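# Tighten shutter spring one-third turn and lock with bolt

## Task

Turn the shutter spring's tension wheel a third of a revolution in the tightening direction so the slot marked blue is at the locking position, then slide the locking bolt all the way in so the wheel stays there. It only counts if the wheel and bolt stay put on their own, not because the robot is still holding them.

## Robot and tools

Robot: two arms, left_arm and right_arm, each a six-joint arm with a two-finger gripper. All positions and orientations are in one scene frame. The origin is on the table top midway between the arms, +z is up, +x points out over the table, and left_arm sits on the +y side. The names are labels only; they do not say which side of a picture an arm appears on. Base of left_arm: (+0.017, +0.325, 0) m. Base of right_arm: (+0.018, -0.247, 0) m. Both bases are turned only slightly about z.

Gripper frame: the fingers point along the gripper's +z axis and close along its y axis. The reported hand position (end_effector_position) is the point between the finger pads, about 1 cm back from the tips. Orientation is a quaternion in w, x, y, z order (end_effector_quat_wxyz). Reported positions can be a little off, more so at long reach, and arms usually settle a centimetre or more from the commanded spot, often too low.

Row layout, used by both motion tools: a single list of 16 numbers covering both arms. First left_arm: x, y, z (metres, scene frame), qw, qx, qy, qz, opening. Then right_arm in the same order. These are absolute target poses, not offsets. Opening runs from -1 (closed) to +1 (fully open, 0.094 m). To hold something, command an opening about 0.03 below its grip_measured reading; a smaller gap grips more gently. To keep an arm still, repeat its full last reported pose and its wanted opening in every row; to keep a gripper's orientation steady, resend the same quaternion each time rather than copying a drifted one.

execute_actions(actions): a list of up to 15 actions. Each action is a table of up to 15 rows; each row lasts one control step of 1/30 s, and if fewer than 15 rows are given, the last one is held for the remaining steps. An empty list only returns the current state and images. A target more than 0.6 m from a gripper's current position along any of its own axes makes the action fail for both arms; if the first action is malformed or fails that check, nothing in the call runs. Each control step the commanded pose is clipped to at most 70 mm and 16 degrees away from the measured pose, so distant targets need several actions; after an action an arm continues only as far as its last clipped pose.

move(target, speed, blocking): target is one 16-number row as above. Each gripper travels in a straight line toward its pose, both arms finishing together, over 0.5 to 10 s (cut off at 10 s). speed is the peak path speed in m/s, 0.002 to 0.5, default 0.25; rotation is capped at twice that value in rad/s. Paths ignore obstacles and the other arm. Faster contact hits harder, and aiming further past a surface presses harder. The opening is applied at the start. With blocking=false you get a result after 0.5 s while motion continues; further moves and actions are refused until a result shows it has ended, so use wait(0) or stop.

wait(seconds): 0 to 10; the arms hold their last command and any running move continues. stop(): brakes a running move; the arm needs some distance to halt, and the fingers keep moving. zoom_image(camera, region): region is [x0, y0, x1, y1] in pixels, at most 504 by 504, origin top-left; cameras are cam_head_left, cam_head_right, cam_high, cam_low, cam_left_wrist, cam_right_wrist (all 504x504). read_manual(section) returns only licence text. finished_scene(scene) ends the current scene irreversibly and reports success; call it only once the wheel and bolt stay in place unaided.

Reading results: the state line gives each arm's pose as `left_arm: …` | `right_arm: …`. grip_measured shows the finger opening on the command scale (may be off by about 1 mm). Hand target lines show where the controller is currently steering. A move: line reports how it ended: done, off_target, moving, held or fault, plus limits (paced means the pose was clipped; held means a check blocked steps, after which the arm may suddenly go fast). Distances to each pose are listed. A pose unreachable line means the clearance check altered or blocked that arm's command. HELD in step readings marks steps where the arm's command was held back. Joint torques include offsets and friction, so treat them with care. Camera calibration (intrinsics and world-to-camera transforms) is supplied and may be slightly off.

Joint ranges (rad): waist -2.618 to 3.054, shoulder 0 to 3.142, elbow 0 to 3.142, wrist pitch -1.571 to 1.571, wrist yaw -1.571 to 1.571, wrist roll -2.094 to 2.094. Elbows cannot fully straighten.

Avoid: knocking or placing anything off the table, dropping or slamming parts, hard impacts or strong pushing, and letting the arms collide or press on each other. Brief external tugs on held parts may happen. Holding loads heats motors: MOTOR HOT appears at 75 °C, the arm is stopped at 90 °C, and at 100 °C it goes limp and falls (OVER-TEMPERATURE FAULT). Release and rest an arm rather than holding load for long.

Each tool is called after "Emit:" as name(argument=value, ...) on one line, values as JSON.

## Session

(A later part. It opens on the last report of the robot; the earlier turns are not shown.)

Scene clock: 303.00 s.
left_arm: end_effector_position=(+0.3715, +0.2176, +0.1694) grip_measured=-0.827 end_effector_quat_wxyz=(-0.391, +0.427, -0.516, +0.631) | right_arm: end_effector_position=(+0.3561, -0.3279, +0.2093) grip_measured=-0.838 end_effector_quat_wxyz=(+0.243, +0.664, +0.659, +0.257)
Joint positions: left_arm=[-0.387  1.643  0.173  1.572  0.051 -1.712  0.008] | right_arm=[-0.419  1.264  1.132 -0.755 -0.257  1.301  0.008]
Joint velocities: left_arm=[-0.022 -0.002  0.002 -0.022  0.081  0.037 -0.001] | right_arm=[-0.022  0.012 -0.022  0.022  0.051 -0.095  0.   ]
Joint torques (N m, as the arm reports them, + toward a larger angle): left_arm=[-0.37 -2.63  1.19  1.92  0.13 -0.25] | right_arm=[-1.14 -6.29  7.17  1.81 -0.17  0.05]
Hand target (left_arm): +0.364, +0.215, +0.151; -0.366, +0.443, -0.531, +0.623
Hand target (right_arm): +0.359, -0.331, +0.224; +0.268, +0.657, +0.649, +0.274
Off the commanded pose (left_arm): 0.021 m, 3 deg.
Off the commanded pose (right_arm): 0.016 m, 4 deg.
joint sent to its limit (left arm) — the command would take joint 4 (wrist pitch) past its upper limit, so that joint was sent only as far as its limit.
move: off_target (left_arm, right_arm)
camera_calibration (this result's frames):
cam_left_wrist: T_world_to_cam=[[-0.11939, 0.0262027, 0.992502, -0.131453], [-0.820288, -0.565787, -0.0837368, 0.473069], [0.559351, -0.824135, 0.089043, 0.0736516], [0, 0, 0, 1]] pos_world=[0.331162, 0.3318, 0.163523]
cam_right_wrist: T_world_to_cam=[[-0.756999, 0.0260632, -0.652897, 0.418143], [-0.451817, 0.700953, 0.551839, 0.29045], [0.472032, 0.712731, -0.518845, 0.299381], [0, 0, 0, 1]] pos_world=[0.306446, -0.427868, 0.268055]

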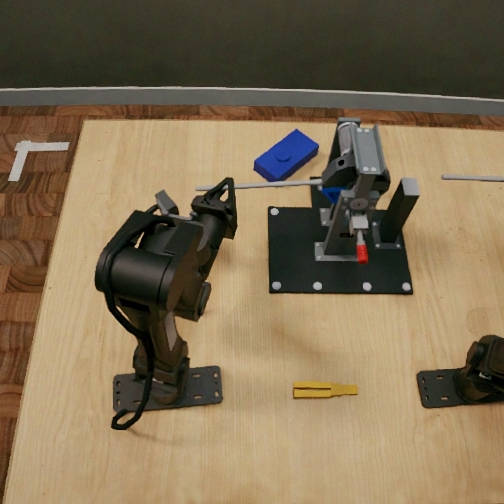

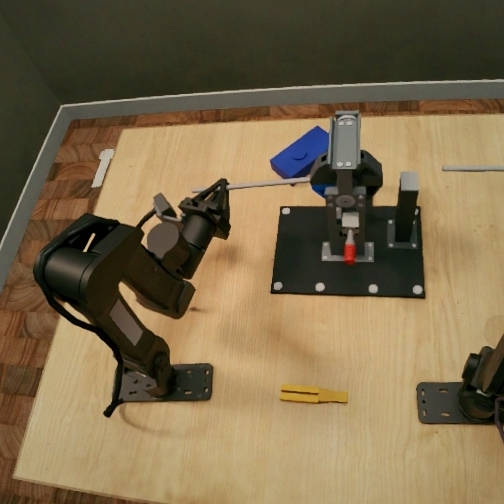

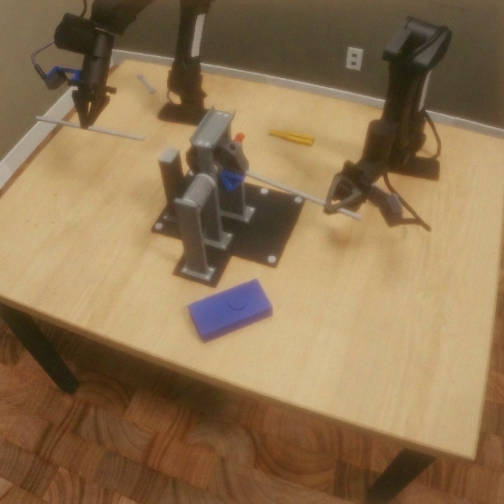

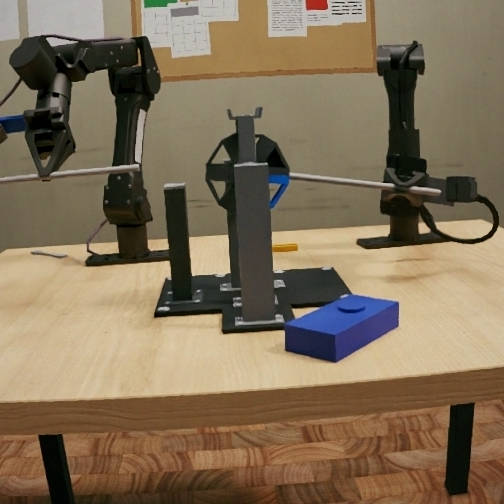

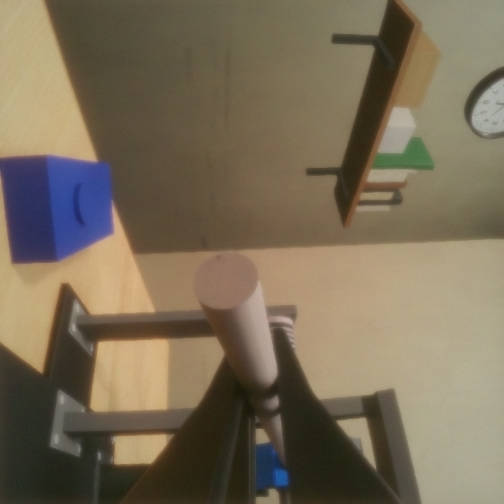

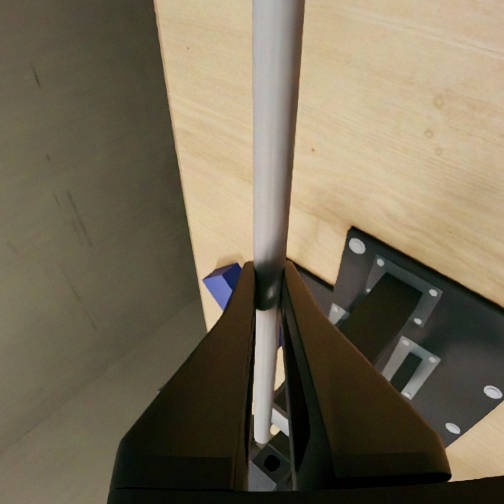

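Emit:
execute_actions(actions=[])

Scene clock: 317.53 s.
left_arm: end_effector_position=(+0.3715, +0.2176, +0.1694) grip_measured=-0.827 end_effector_quat_wxyz=(-0.391, +0.427, -0.516, +0.631) | right_arm: end_effector_position=(+0.3563, -0.3279, +0.2096) grip_measured=-0.838 end_effector_quat_wxyz=(+0.243, +0.664, +0.659, +0.258)
Joint positions: left_arm=[-0.387  1.643  0.173  1.572  0.051 -1.712  0.008] | right_arm=[-0.419  1.264  1.132 -0.753 -0.258  1.302  0.008]
Joint velocities: left_arm=[ 0.012  0.007  0.007 -0.051 -0.037 -0.007  0.001] | right_arm=[-0.022 -0.012  0.002 -0.022  0.037  0.037  0.001]
Joint torques (N m, as the arm reports them, + toward a larger angle): left_arm=[-0.37 -2.59  1.16  1.91  0.13 -0.24] | right_arm=[-1.13 -6.32  7.1   1.82 -0.21  0.07]
Hand target (left_arm): +0.364, +0.215, +0.151; -0.366, +0.443, -0.531, +0.623
Hand target (right_arm): +0.359, -0.331, +0.224; +0.268, +0.657, +0.649, +0.274
Off the commanded pose (left_arm): 0.021 m, 3 deg.
Off the commanded pose (right_arm): 0.016 m, 4 deg.
camera_calibration (this result's frames):
cam_left_wrist: T_world_to_cam=[[-0.11939, 0.0262027, 0.992502, -0.131453], [-0.820288, -0.565787, -0.0837368, 0.473069], [0.559351, -0.824135, 0.089043, 0.0736516], [0, 0, 0, 1]] pos_world=[0.331162, 0.3318, 0.163523]
cam_right_wrist: T_world_to_cam=[[-0.755935, 0.0264608, -0.654111, 0.418542], [-0.45265, 0.700714, 0.551459, 0.290719], [0.472937, 0.712951, -0.517717, 0.298872], [0, 0, 0, 1]] pos_world=[0.306637, -0.427866, 0.268185]

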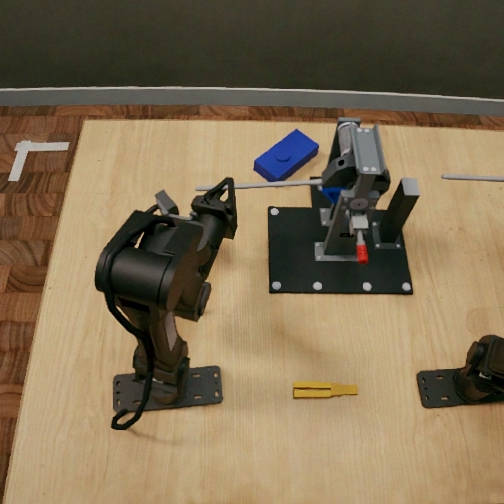

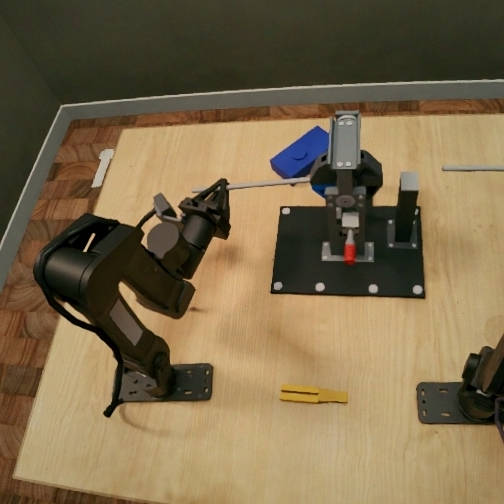

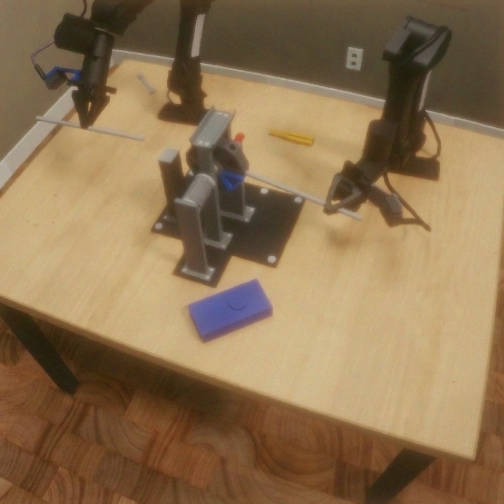

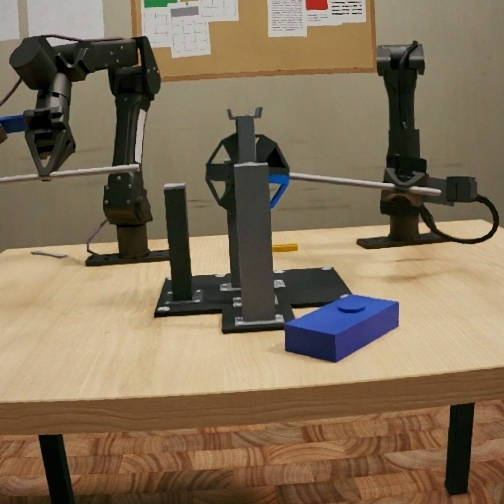

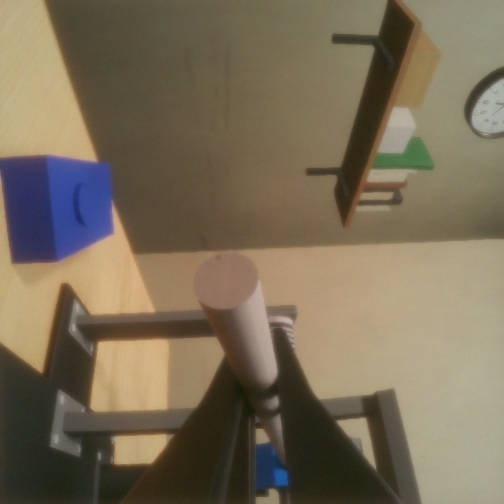

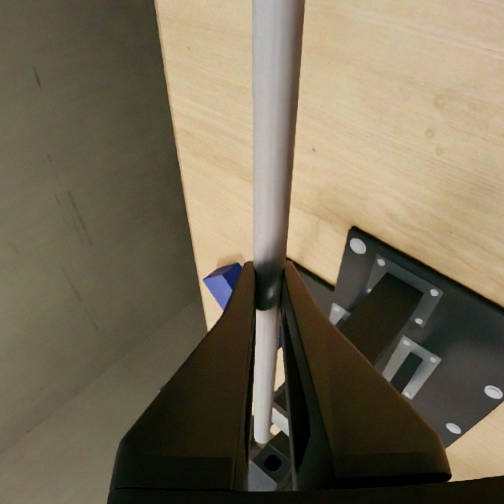

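Emit:
move(target=[0.364,0.215,0.15,0.3687,-0.4394,0.5266,-0.6275,-0.87,0.355,-0.26,0.232,0.3048,0.6379,0.6663,0.2364,-0.87], speed=0.06)

Emit:
zoom_image(camera="cam_low", region=[60,110,300,230])

Emit:
zoom_image(camera="cam_head_right", region=[300,120,504,240])

Scene clock: 326.67 s.
left_arm: end_effector_position=(+0.3715, +0.2176, +0.1694) grip_measured=-0.827 end_effector_quat_wxyz=(-0.391, +0.427, -0.516, +0.631) | right_arm: end_effector_position=(+0.3520, -0.2607, +0.2167) grip_measured=-0.838 end_effector_quat_wxyz=(+0.282, +0.645, +0.676, +0.217)
Joint positions: left_arm=[-0.387  1.643  0.173  1.572  0.051 -1.712  0.008] | right_arm=[-0.06   1.183  1.099 -0.761  0.064  1.488  0.008]
Joint velocities: left_arm=[-0.012 -0.022  0.012  0.022  0.051 -0.037  0.   ] | right_arm=[ 0.002 -0.017 -0.007  0.007 -0.007 -0.007  0.001]
Joint torques (N m, as the arm reports them, + toward a larger angle): left_arm=[-0.3  -2.6   1.14  1.9   0.13 -0.24] | right_arm=[ 0.98 -5.74  7.56  1.84  0.13  0.03]
Hand target (left_arm): +0.364, +0.215, +0.151; -0.366, +0.443, -0.531, +0.623
Hand target (right_arm): +0.356, -0.259, +0.233; +0.307, +0.637, +0.666, +0.236
Off the commanded pose (left_arm): 0.021 m, 3 deg.
Off the commanded pose (right_arm): 0.016 m, 4 deg.
joint sent to its limit (left arm) — the command would take joint 4 (wrist pitch) past its upper limit, so that joint was sent only as far as its limit.
move: off_target (left_arm, right_arm)
camera_calibration (this result's frames):
cam_left_wrist: T_world_to_cam=[[-0.11939, 0.0262027, 0.992502, -0.131453], [-0.820288, -0.565787, -0.0837368, 0.473069], [0.559351, -0.824135, 0.089043, 0.0736516], [0, 0, 0, 1]] pos_world=[0.331162, 0.3318, 0.163523]
cam_right_wrist: T_world_to_cam=[[-0.756783, -0.0617312, -0.650744, 0.394697], [-0.458194, 0.76011, 0.460751, 0.274877], [0.466194, 0.646856, -0.603523, 0.260389], [0, 0, 0, 1]] pos_world=[0.303256, -0.353005, 0.287348]

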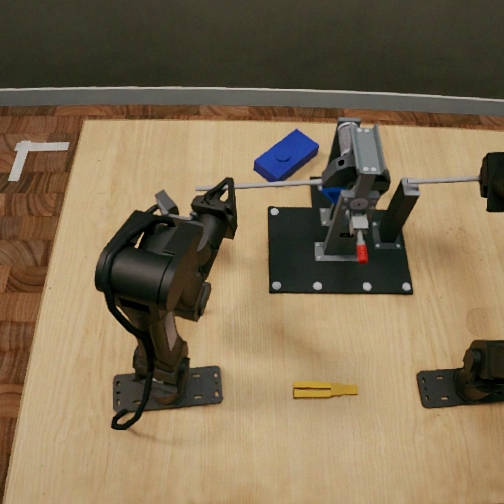

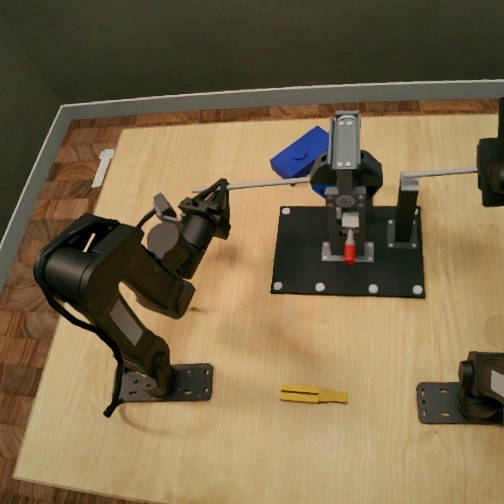

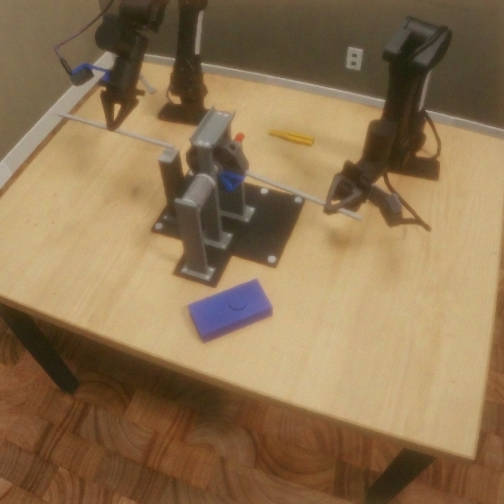

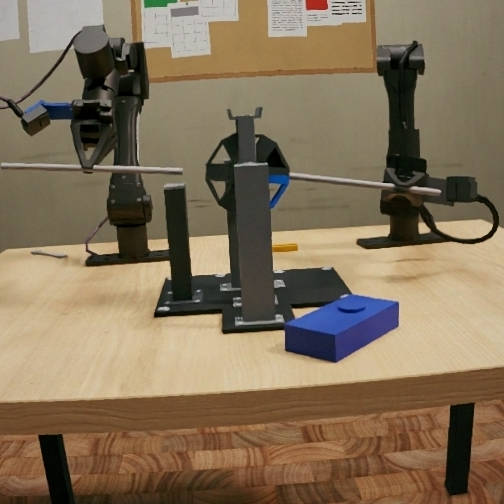

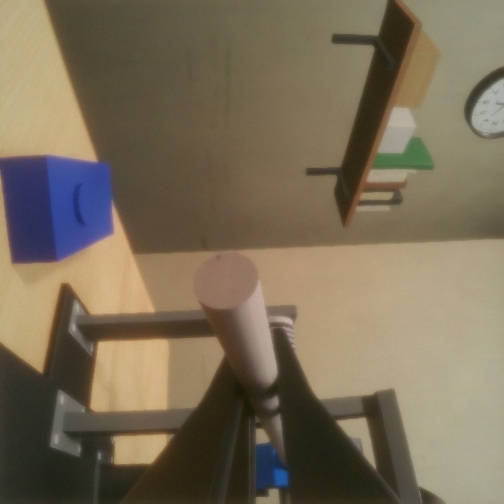

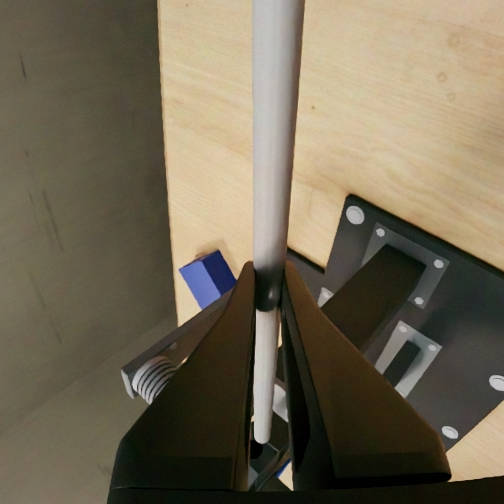

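Region (60, 110, 300, 230) of cam_low's 504x504 image, scaled by 2.100, with more detail than that image has.

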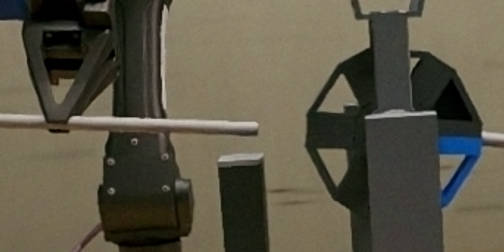

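Region (300, 120, 504, 240) of cam_head_right's 504x504 image, scaled by 2.471, with more detail than that image has; it fills the top 296 rows of this view, and the rest is white.

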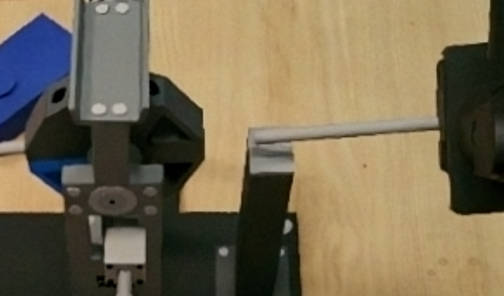

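Height looks aligned. Advancing along the bar axis toward the socket mouth.

Emit:
move(target=[0.364,0.215,0.15,0.3687,-0.4394,0.5266,-0.6275,-0.87,0.355,-0.232,0.23,0.3048,0.6379,0.6663,0.2364,-0.87], speed=0.04)

Emit:
zoom_image(camera="cam_low", region=[120,130,280,210])

Emit:
zoom_image(camera="cam_right_wrist", region=[190,370,330,500])

Emit:
zoom_image(camera="cam_head_right", region=[330,140,450,210])

Scene clock: 331.70 s.
left_arm: end_effector_position=(+0.3715, +0.2176, +0.1694) grip_measured=-0.827 end_effector_quat_wxyz=(-0.391, +0.427, -0.516, +0.631) | right_arm: end_effector_position=(+0.3505, -0.2326, +0.2166) grip_measured=-0.838 end_effector_quat_wxyz=(+0.283, +0.642, +0.678, +0.219)
Joint positions: left_arm=[-0.387  1.643  0.173  1.572  0.051 -1.712  0.008] | right_arm=[ 0.067  1.183  1.099 -0.768  0.144  1.579  0.008]
Joint velocities: left_arm=[ 0.007 -0.017 -0.017  0.022 -0.007 -0.081 -0.001] | right_arm=[-0.007 -0.002  0.002 -0.081  0.022  0.037 -0.   ]
Joint torques (N m, as the arm reports them, + toward a larger angle): left_arm=[-0.34 -2.55  1.13  1.92  0.12 -0.25] | right_arm=[ 0.95 -5.18  7.36  1.85  0.16  0.05]
Hand target (left_arm): +0.364, +0.215, +0.151; -0.366, +0.443, -0.531, +0.623
Hand target (right_arm): +0.355, -0.232, +0.230; +0.305, +0.638, +0.666, +0.236
Off the commanded pose (left_arm): 0.021 m, 3 deg.
Off the commanded pose (right_arm): 0.014 m, 4 deg.
joint sent to its limit (left arm) — the command would take joint 4 (wrist pitch) past its upper limit, so that joint was sent only as far as its limit.
move: off_target (left_arm, right_arm)
camera_calibration (this result's frames):
cam_left_wrist: T_world_to_cam=[[-0.11939, 0.0262027, 0.992502, -0.131453], [-0.820288, -0.565787, -0.0837368, 0.473069], [0.559351, -0.824135, 0.089043, 0.0736516], [0, 0, 0, 1]] pos_world=[0.331162, 0.3318, 0.163523]
cam_right_wrist: T_world_to_cam=[[-0.754707, -0.0670076, -0.652631, 0.39372], [-0.46456, 0.756998, 0.459497, 0.254604], [0.463251, 0.649972, -0.602441, 0.244428], [0, 0, 0, 1]] pos_world=[0.30219, -0.325224, 0.287217]

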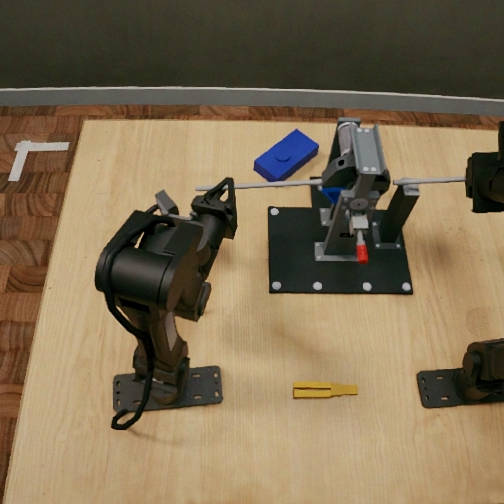

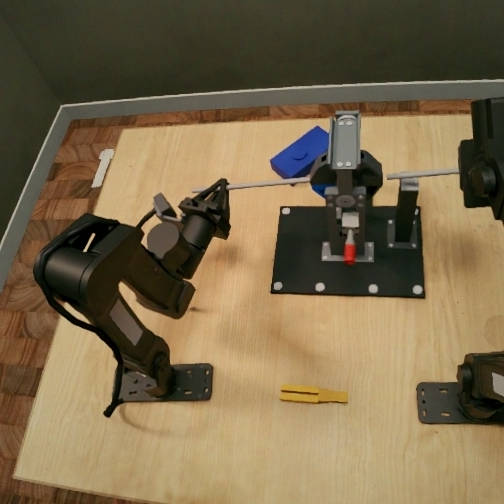

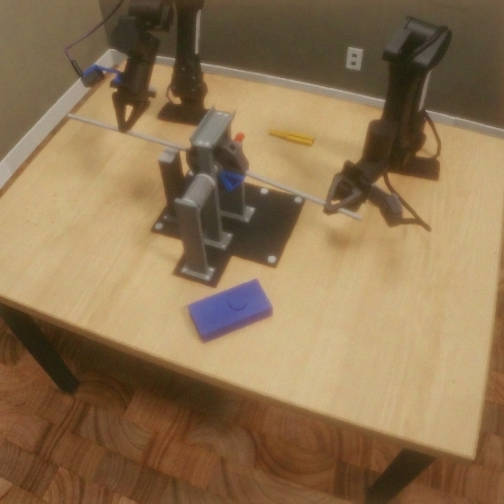

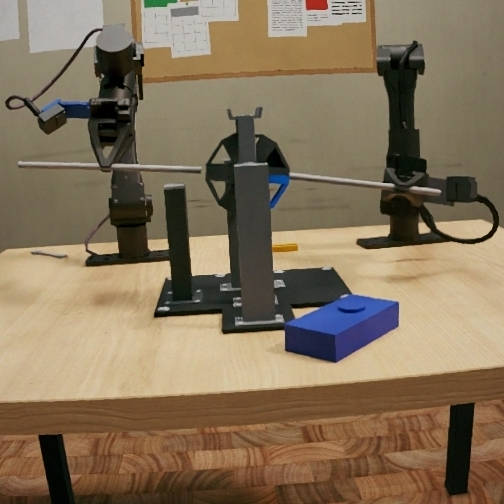

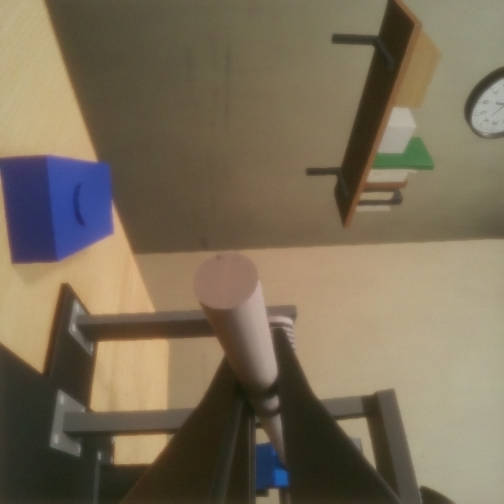

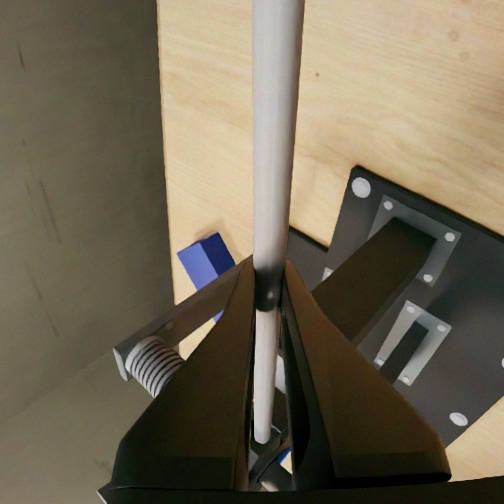

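Region (120, 130, 280, 210) of cam_low's 504x504 image, scaled by 3.150, with more detail than that image has.

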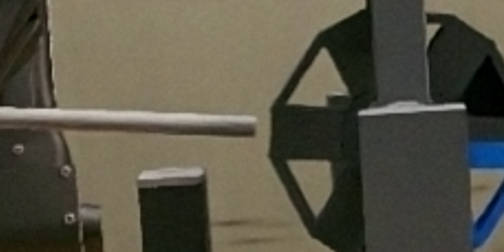

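Region (190, 370, 330, 500) of cam_right_wrist's 504x504 image, scaled by 3.600, with more detail than that image has; it fills the top 468 rows of this view, and the rest is white.

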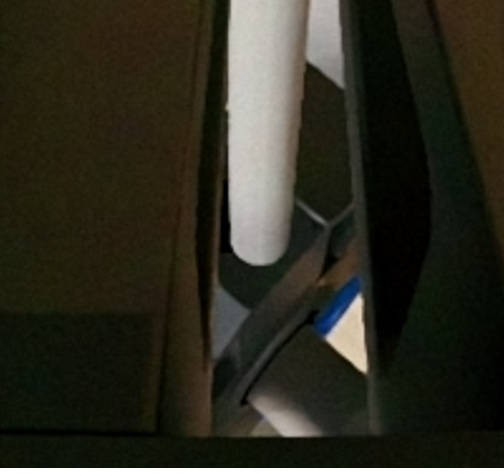

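Region (330, 140, 450, 210) of cam_head_right's 504x504 image, scaled by 4.200, with more detail than that image has; it fills the top 294 rows of this view, and the rest is white.

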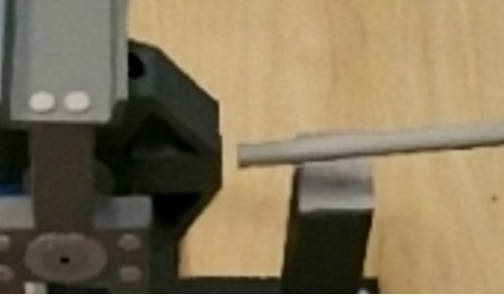

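Emit:
move(target=[0.364,0.215,0.15,0.3687,-0.4394,0.5266,-0.6275,-0.87,0.365,-0.232,0.229,0.3048,0.6379,0.6663,0.2364,-0.87], speed=0.03)

Emit:
zoom_image(camera="cam_low", region=[120,130,280,210])

Emit:
zoom_image(camera="cam_right_wrist", region=[190,370,330,500])

Scene clock: 337.80 s.
left_arm: end_effector_position=(+0.3715, +0.2176, +0.1694) grip_measured=-0.827 end_effector_quat_wxyz=(-0.391, +0.427, -0.516, +0.631) | right_arm: end_effector_position=(+0.3550, -0.2330, +0.2161) grip_measured=-0.838 end_effector_quat_wxyz=(+0.286, +0.644, +0.675, +0.220)
Joint positions: left_arm=[-0.387  1.643  0.173  1.572  0.051 -1.712  0.008] | right_arm=[ 0.067  1.194  1.099 -0.749  0.149  1.583  0.008]
Joint velocities: left_arm=[ 0.002 -0.007  0.007  0.11   0.007 -0.022 -0.001] | right_arm=[-0.002 -0.017 -0.017 -0.022  0.007 -0.007 -0.001]
Joint torques (N m, as the arm reports them, + toward a larger angle): left_arm=[-0.31 -2.56  1.14  1.92  0.14 -0.24] | right_arm=[ 0.32 -3.29  8.65  1.84  0.16  0.  ]
Hand target (left_arm): +0.364, +0.215, +0.151; -0.366, +0.443, -0.531, +0.623
Hand target (right_arm): +0.364, -0.232, +0.229; +0.304, +0.638, +0.666, +0.237
Off the commanded pose (left_arm): 0.021 m, 3 deg.
Off the commanded pose (right_arm): 0.016 m, 3 deg.
joint sent to its limit (left arm) — the command would take joint 4 (wrist pitch) past its upper limit, so that joint was sent only as far as its limit.
move: off_target (left_arm, right_arm)
camera_calibration (this result's frames):
cam_left_wrist: T_world_to_cam=[[-0.11939, 0.0262027, 0.992502, -0.131453], [-0.820288, -0.565787, -0.0837368, 0.473069], [0.559351, -0.824135, 0.089043, 0.0736516], [0, 0, 0, 1]] pos_world=[0.331162, 0.3318, 0.163523]
cam_right_wrist: T_world_to_cam=[[-0.750172, -0.061877, -0.658342, 0.397575], [-0.462782, 0.760269, 0.455877, 0.258156], [0.472309, 0.646654, -0.598968, 0.237577], [0, 0, 0, 1]] pos_world=[0.30551, -0.325298, 0.286354]

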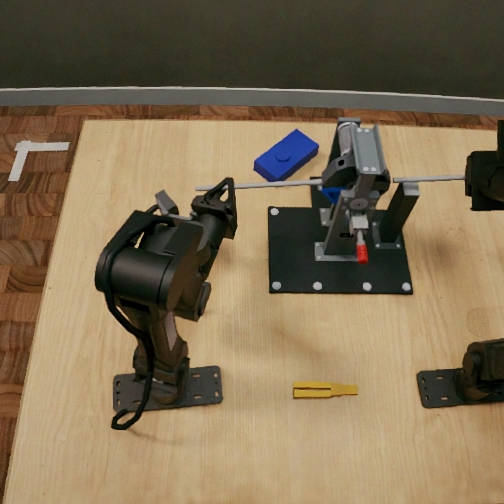

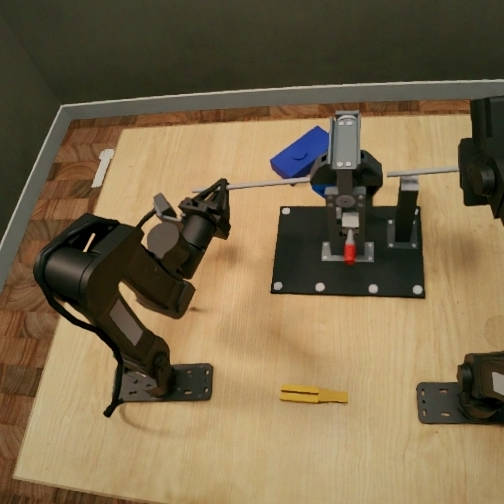

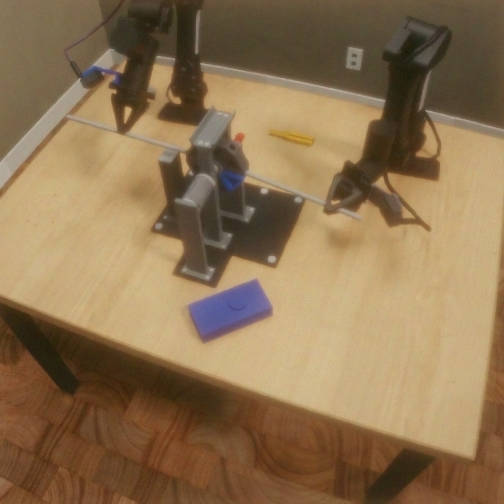

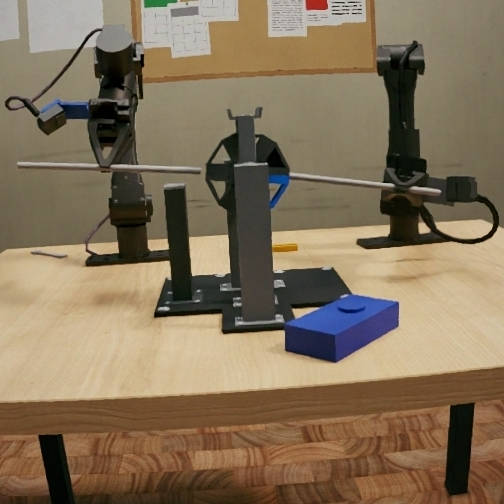

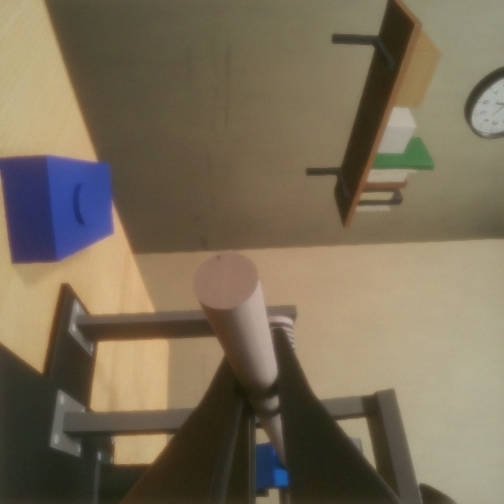

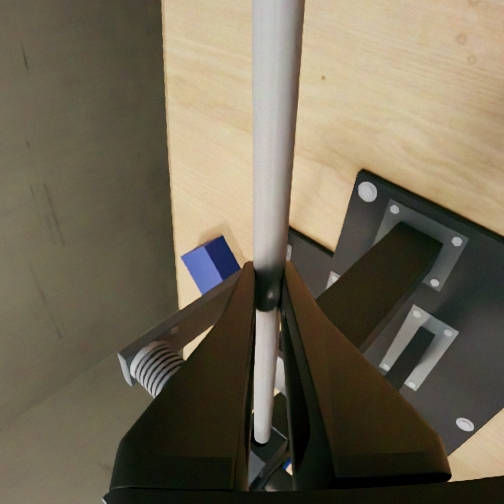

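Region (120, 130, 280, 210) of cam_low's 504x504 image, scaled by 3.150, with more detail than that image has.

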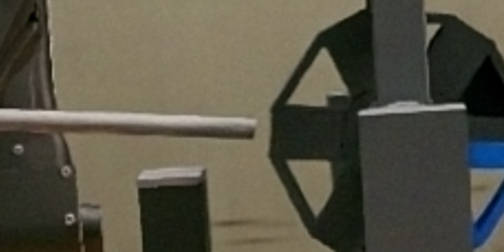

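Region (190, 370, 330, 500) of cam_right_wrist's 504x504 image, scaled by 3.600, with more detail than that image has; it fills the top 468 rows of this view, and the rest is white.

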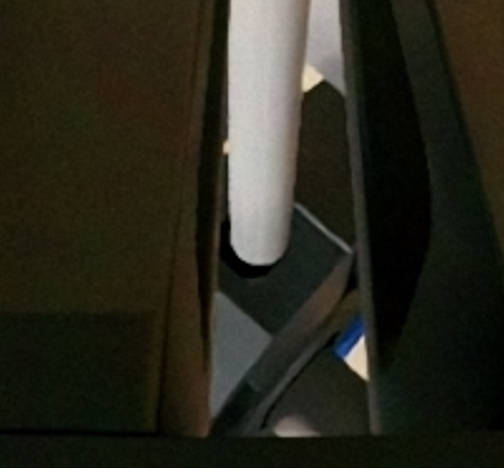

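Emit:
move(target=[0.364,0.215,0.15,0.3687,-0.4394,0.5266,-0.6275,-0.87,0.369,-0.229,0.229,0.3048,0.6379,0.6663,0.2364,-0.87], speed=0.03)

Emit:
zoom_image(camera="cam_low", region=[120,130,280,210])

Emit:
zoom_image(camera="cam_right_wrist", region=[190,370,330,500])

Scene clock: 346.17 s.
left_arm: end_effector_position=(+0.3715, +0.2176, +0.1694) grip_measured=-0.827 end_effector_quat_wxyz=(-0.391, +0.427, -0.516, +0.631) | right_arm: end_effector_position=(+0.3576, -0.2329, +0.2108) grip_measured=-0.838 end_effector_quat_wxyz=(+0.282, +0.646, +0.676, +0.215)
Joint positions: left_arm=[-0.387  1.643  0.173  1.572  0.051 -1.712  0.008] | right_arm=[ 0.067  1.213  1.099 -0.745  0.15   1.587  0.008]
Joint velocities: left_arm=[ 0.022 -0.022 -0.007  0.11  -0.051  0.007 -0.   ] | right_arm=[-0.002 -0.012  0.007 -0.051 -0.066  0.022 -0.001]
Joint torques (N m, as the arm reports them, + toward a larger angle): left_arm=[-0.33 -2.6   1.16  1.92  0.12 -0.22] | right_arm=[ 1.37 -3.94  9.38  1.88  0.19  0.05]
Hand target (left_arm): +0.364, +0.215, +0.151; -0.366, +0.443, -0.531, +0.623
Hand target (right_arm): +0.368, -0.229, +0.229; +0.304, +0.638, +0.666, +0.237
Off the commanded pose (left_arm): 0.021 m, 3 deg.
Off the commanded pose (right_arm): 0.022 m, 4 deg.
joint sent to its limit (left arm) — the command would take joint 4 (wrist pitch) past its upper limit, so that joint was sent only as far as its limit.
move: off_target (left_arm, right_arm)
camera_calibration (this result's frames):
cam_left_wrist: T_world_to_cam=[[-0.11939, 0.0262027, 0.992502, -0.131453], [-0.820288, -0.565787, -0.0837368, 0.473069], [0.559351, -0.824135, 0.089043, 0.0736516], [0, 0, 0, 1]] pos_world=[0.331162, 0.3318, 0.163523]
cam_right_wrist: T_world_to_cam=[[-0.759547, -0.0591703, -0.647756, 0.397833], [-0.45361, 0.761919, 0.462296, 0.257459], [0.466184, 0.644964, -0.605553, 0.236278], [0, 0, 0, 1]] pos_world=[0.30881, -0.325014, 0.281755]

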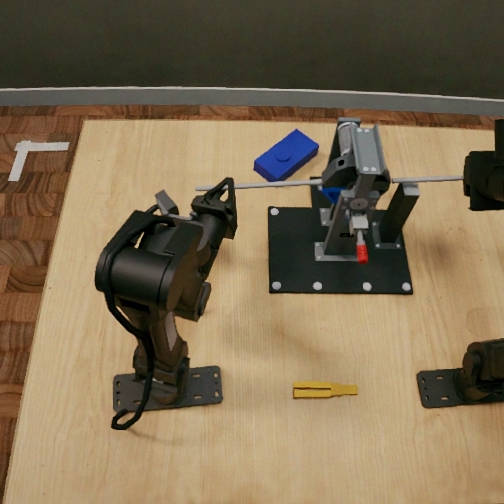

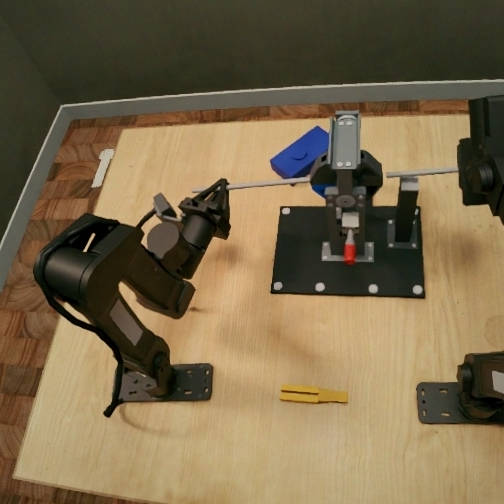

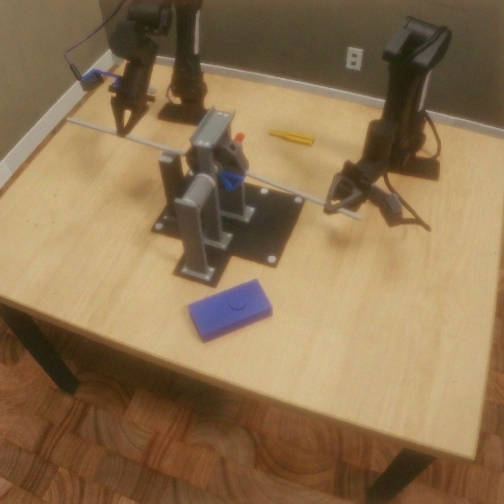

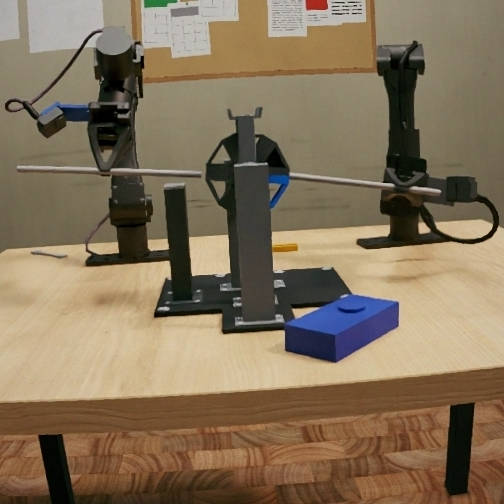

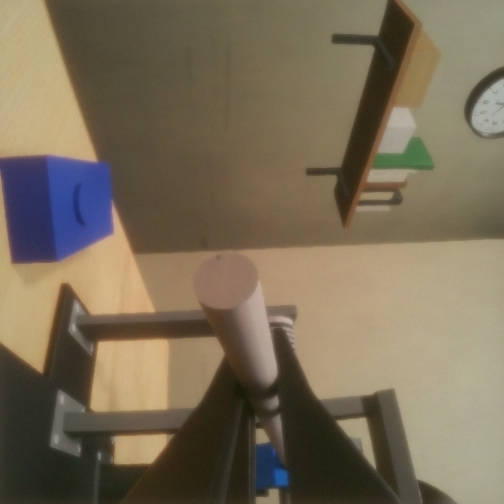

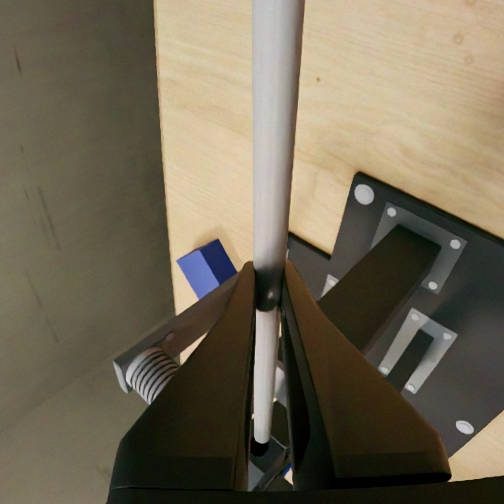

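Region (120, 130, 280, 210) of cam_low's 504x504 image, scaled by 3.150, with more detail than that image has.

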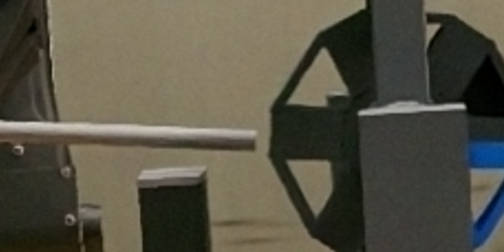

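Region (190, 370, 330, 500) of cam_right_wrist's 504x504 image, scaled by 3.600, with more detail than that image has; it fills the top 468 rows of this view, and the rest is white.

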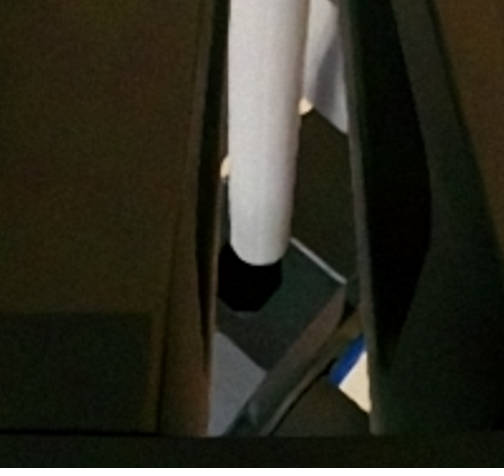

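Emit:
move(target=[0.364,0.215,0.15,0.3687,-0.4394,0.5266,-0.6275,-0.87,0.368,-0.229,0.233,0.3048,0.6379,0.6663,0.2364,-0.87], speed=0.02)

Emit:
zoom_image(camera="cam_low", region=[120,130,280,210])

Emit:
zoom_image(camera="cam_right_wrist", region=[190,370,330,500])

Scene clock: 354.07 s.
left_arm: end_effector_position=(+0.3715, +0.2176, +0.1694) grip_measured=-0.827 end_effector_quat_wxyz=(-0.391, +0.427, -0.516, +0.631) | right_arm: end_effector_position=(+0.3557, -0.2332, +0.2091) grip_measured=-0.838 end_effector_quat_wxyz=(+0.279, +0.648, +0.677, +0.211)
Joint positions: left_arm=[-0.387  1.643  0.173  1.572  0.051 -1.712  0.008] | right_arm=[ 0.067  1.213  1.099 -0.755  0.15   1.588  0.008]
Joint velocities: left_arm=[ 0.002 -0.012 -0.002  0.022 -0.022 -0.007  0.   ] | right_arm=[-0.012 -0.022  0.017  0.022 -0.037 -0.022 -0.001]
Joint torques (N m, as the arm reports them, + toward a larger angle): left_arm=[-0.34 -2.57  1.15  1.92  0.13 -0.24] | right_arm=[ 1.39 -3.87 10.61  1.79  0.18  0.05]
Hand target (left_arm): +0.364, +0.215, +0.151; -0.366, +0.443, -0.531, +0.623
Hand target (right_arm): +0.367, -0.229, +0.233; +0.304, +0.638, +0.666, +0.237
Off the commanded pose (left_arm): 0.021 m, 3 deg.
Off the commanded pose (right_arm): 0.027 m, 4 deg.
joint sent to its limit (left arm) — the command would take joint 4 (wrist pitch) past its upper limit, so that joint was sent only as far as its limit.
move: off_target (left_arm, right_arm)
camera_calibration (this result's frames):
cam_left_wrist: T_world_to_cam=[[-0.11939, 0.0262027, 0.992502, -0.131453], [-0.820288, -0.565787, -0.0837368, 0.473069], [0.559351, -0.824135, 0.089043, 0.0736516], [0, 0, 0, 1]] pos_world=[0.331162, 0.3318, 0.163523]
cam_right_wrist: T_world_to_cam=[[-0.766366, -0.0592072, -0.63967, 0.395928], [-0.4481, 0.762768, 0.466252, 0.254983], [0.460314, 0.643956, -0.61109, 0.239381], [0, 0, 0, 1]] pos_world=[0.307493, -0.325202, 0.28066]

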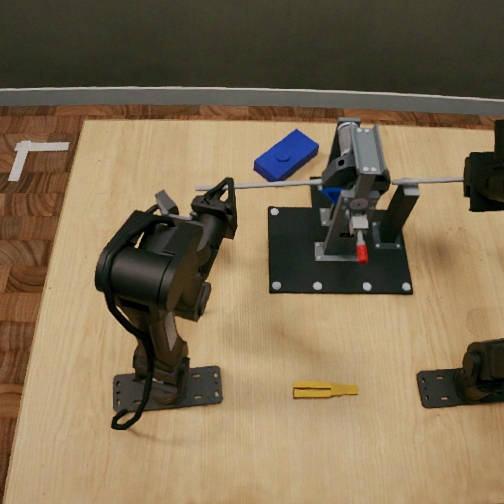

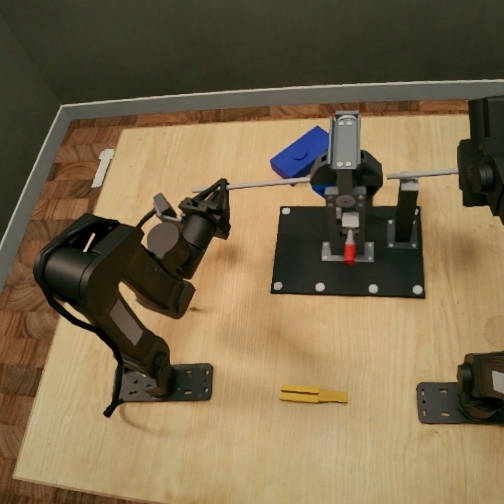

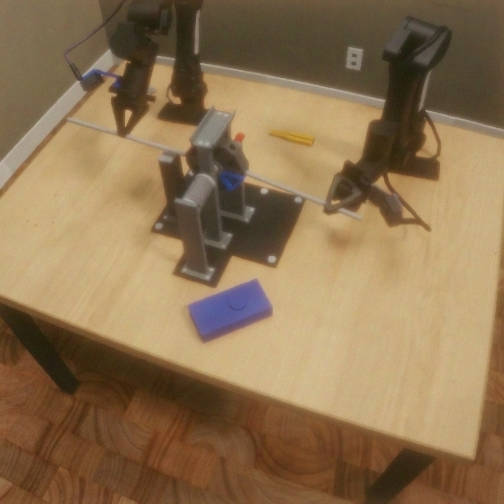

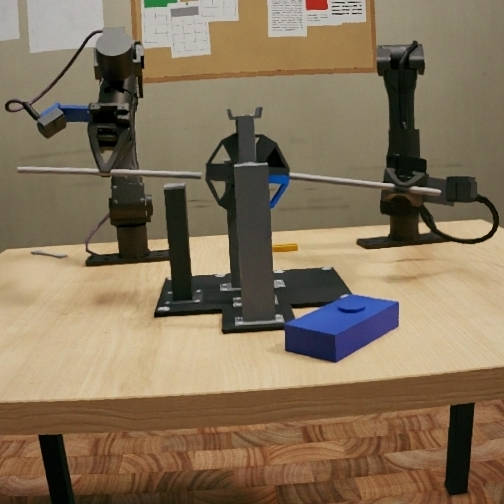

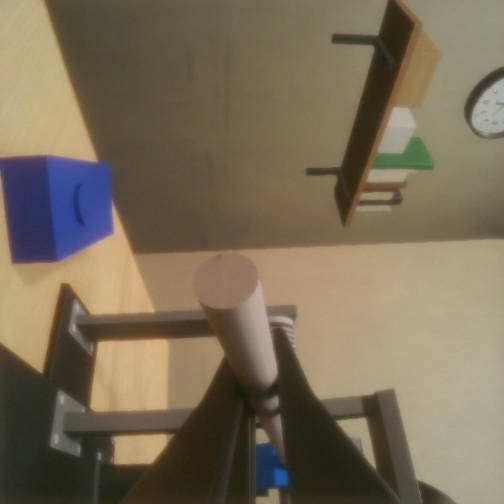

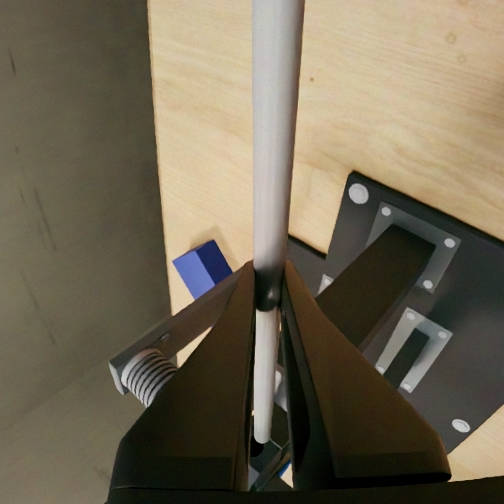

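Region (120, 130, 280, 210) of cam_low's 504x504 image, scaled by 3.150, with more detail than that image has.

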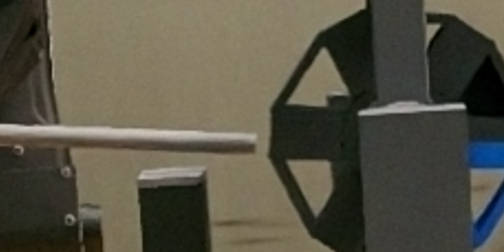

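Region (190, 370, 330, 500) of cam_right_wrist's 504x504 image, scaled by 3.600, with more detail than that image has; it fills the top 468 rows of this view, and the rest is white.

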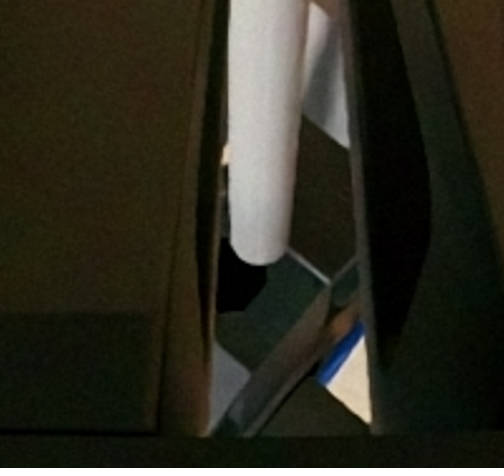

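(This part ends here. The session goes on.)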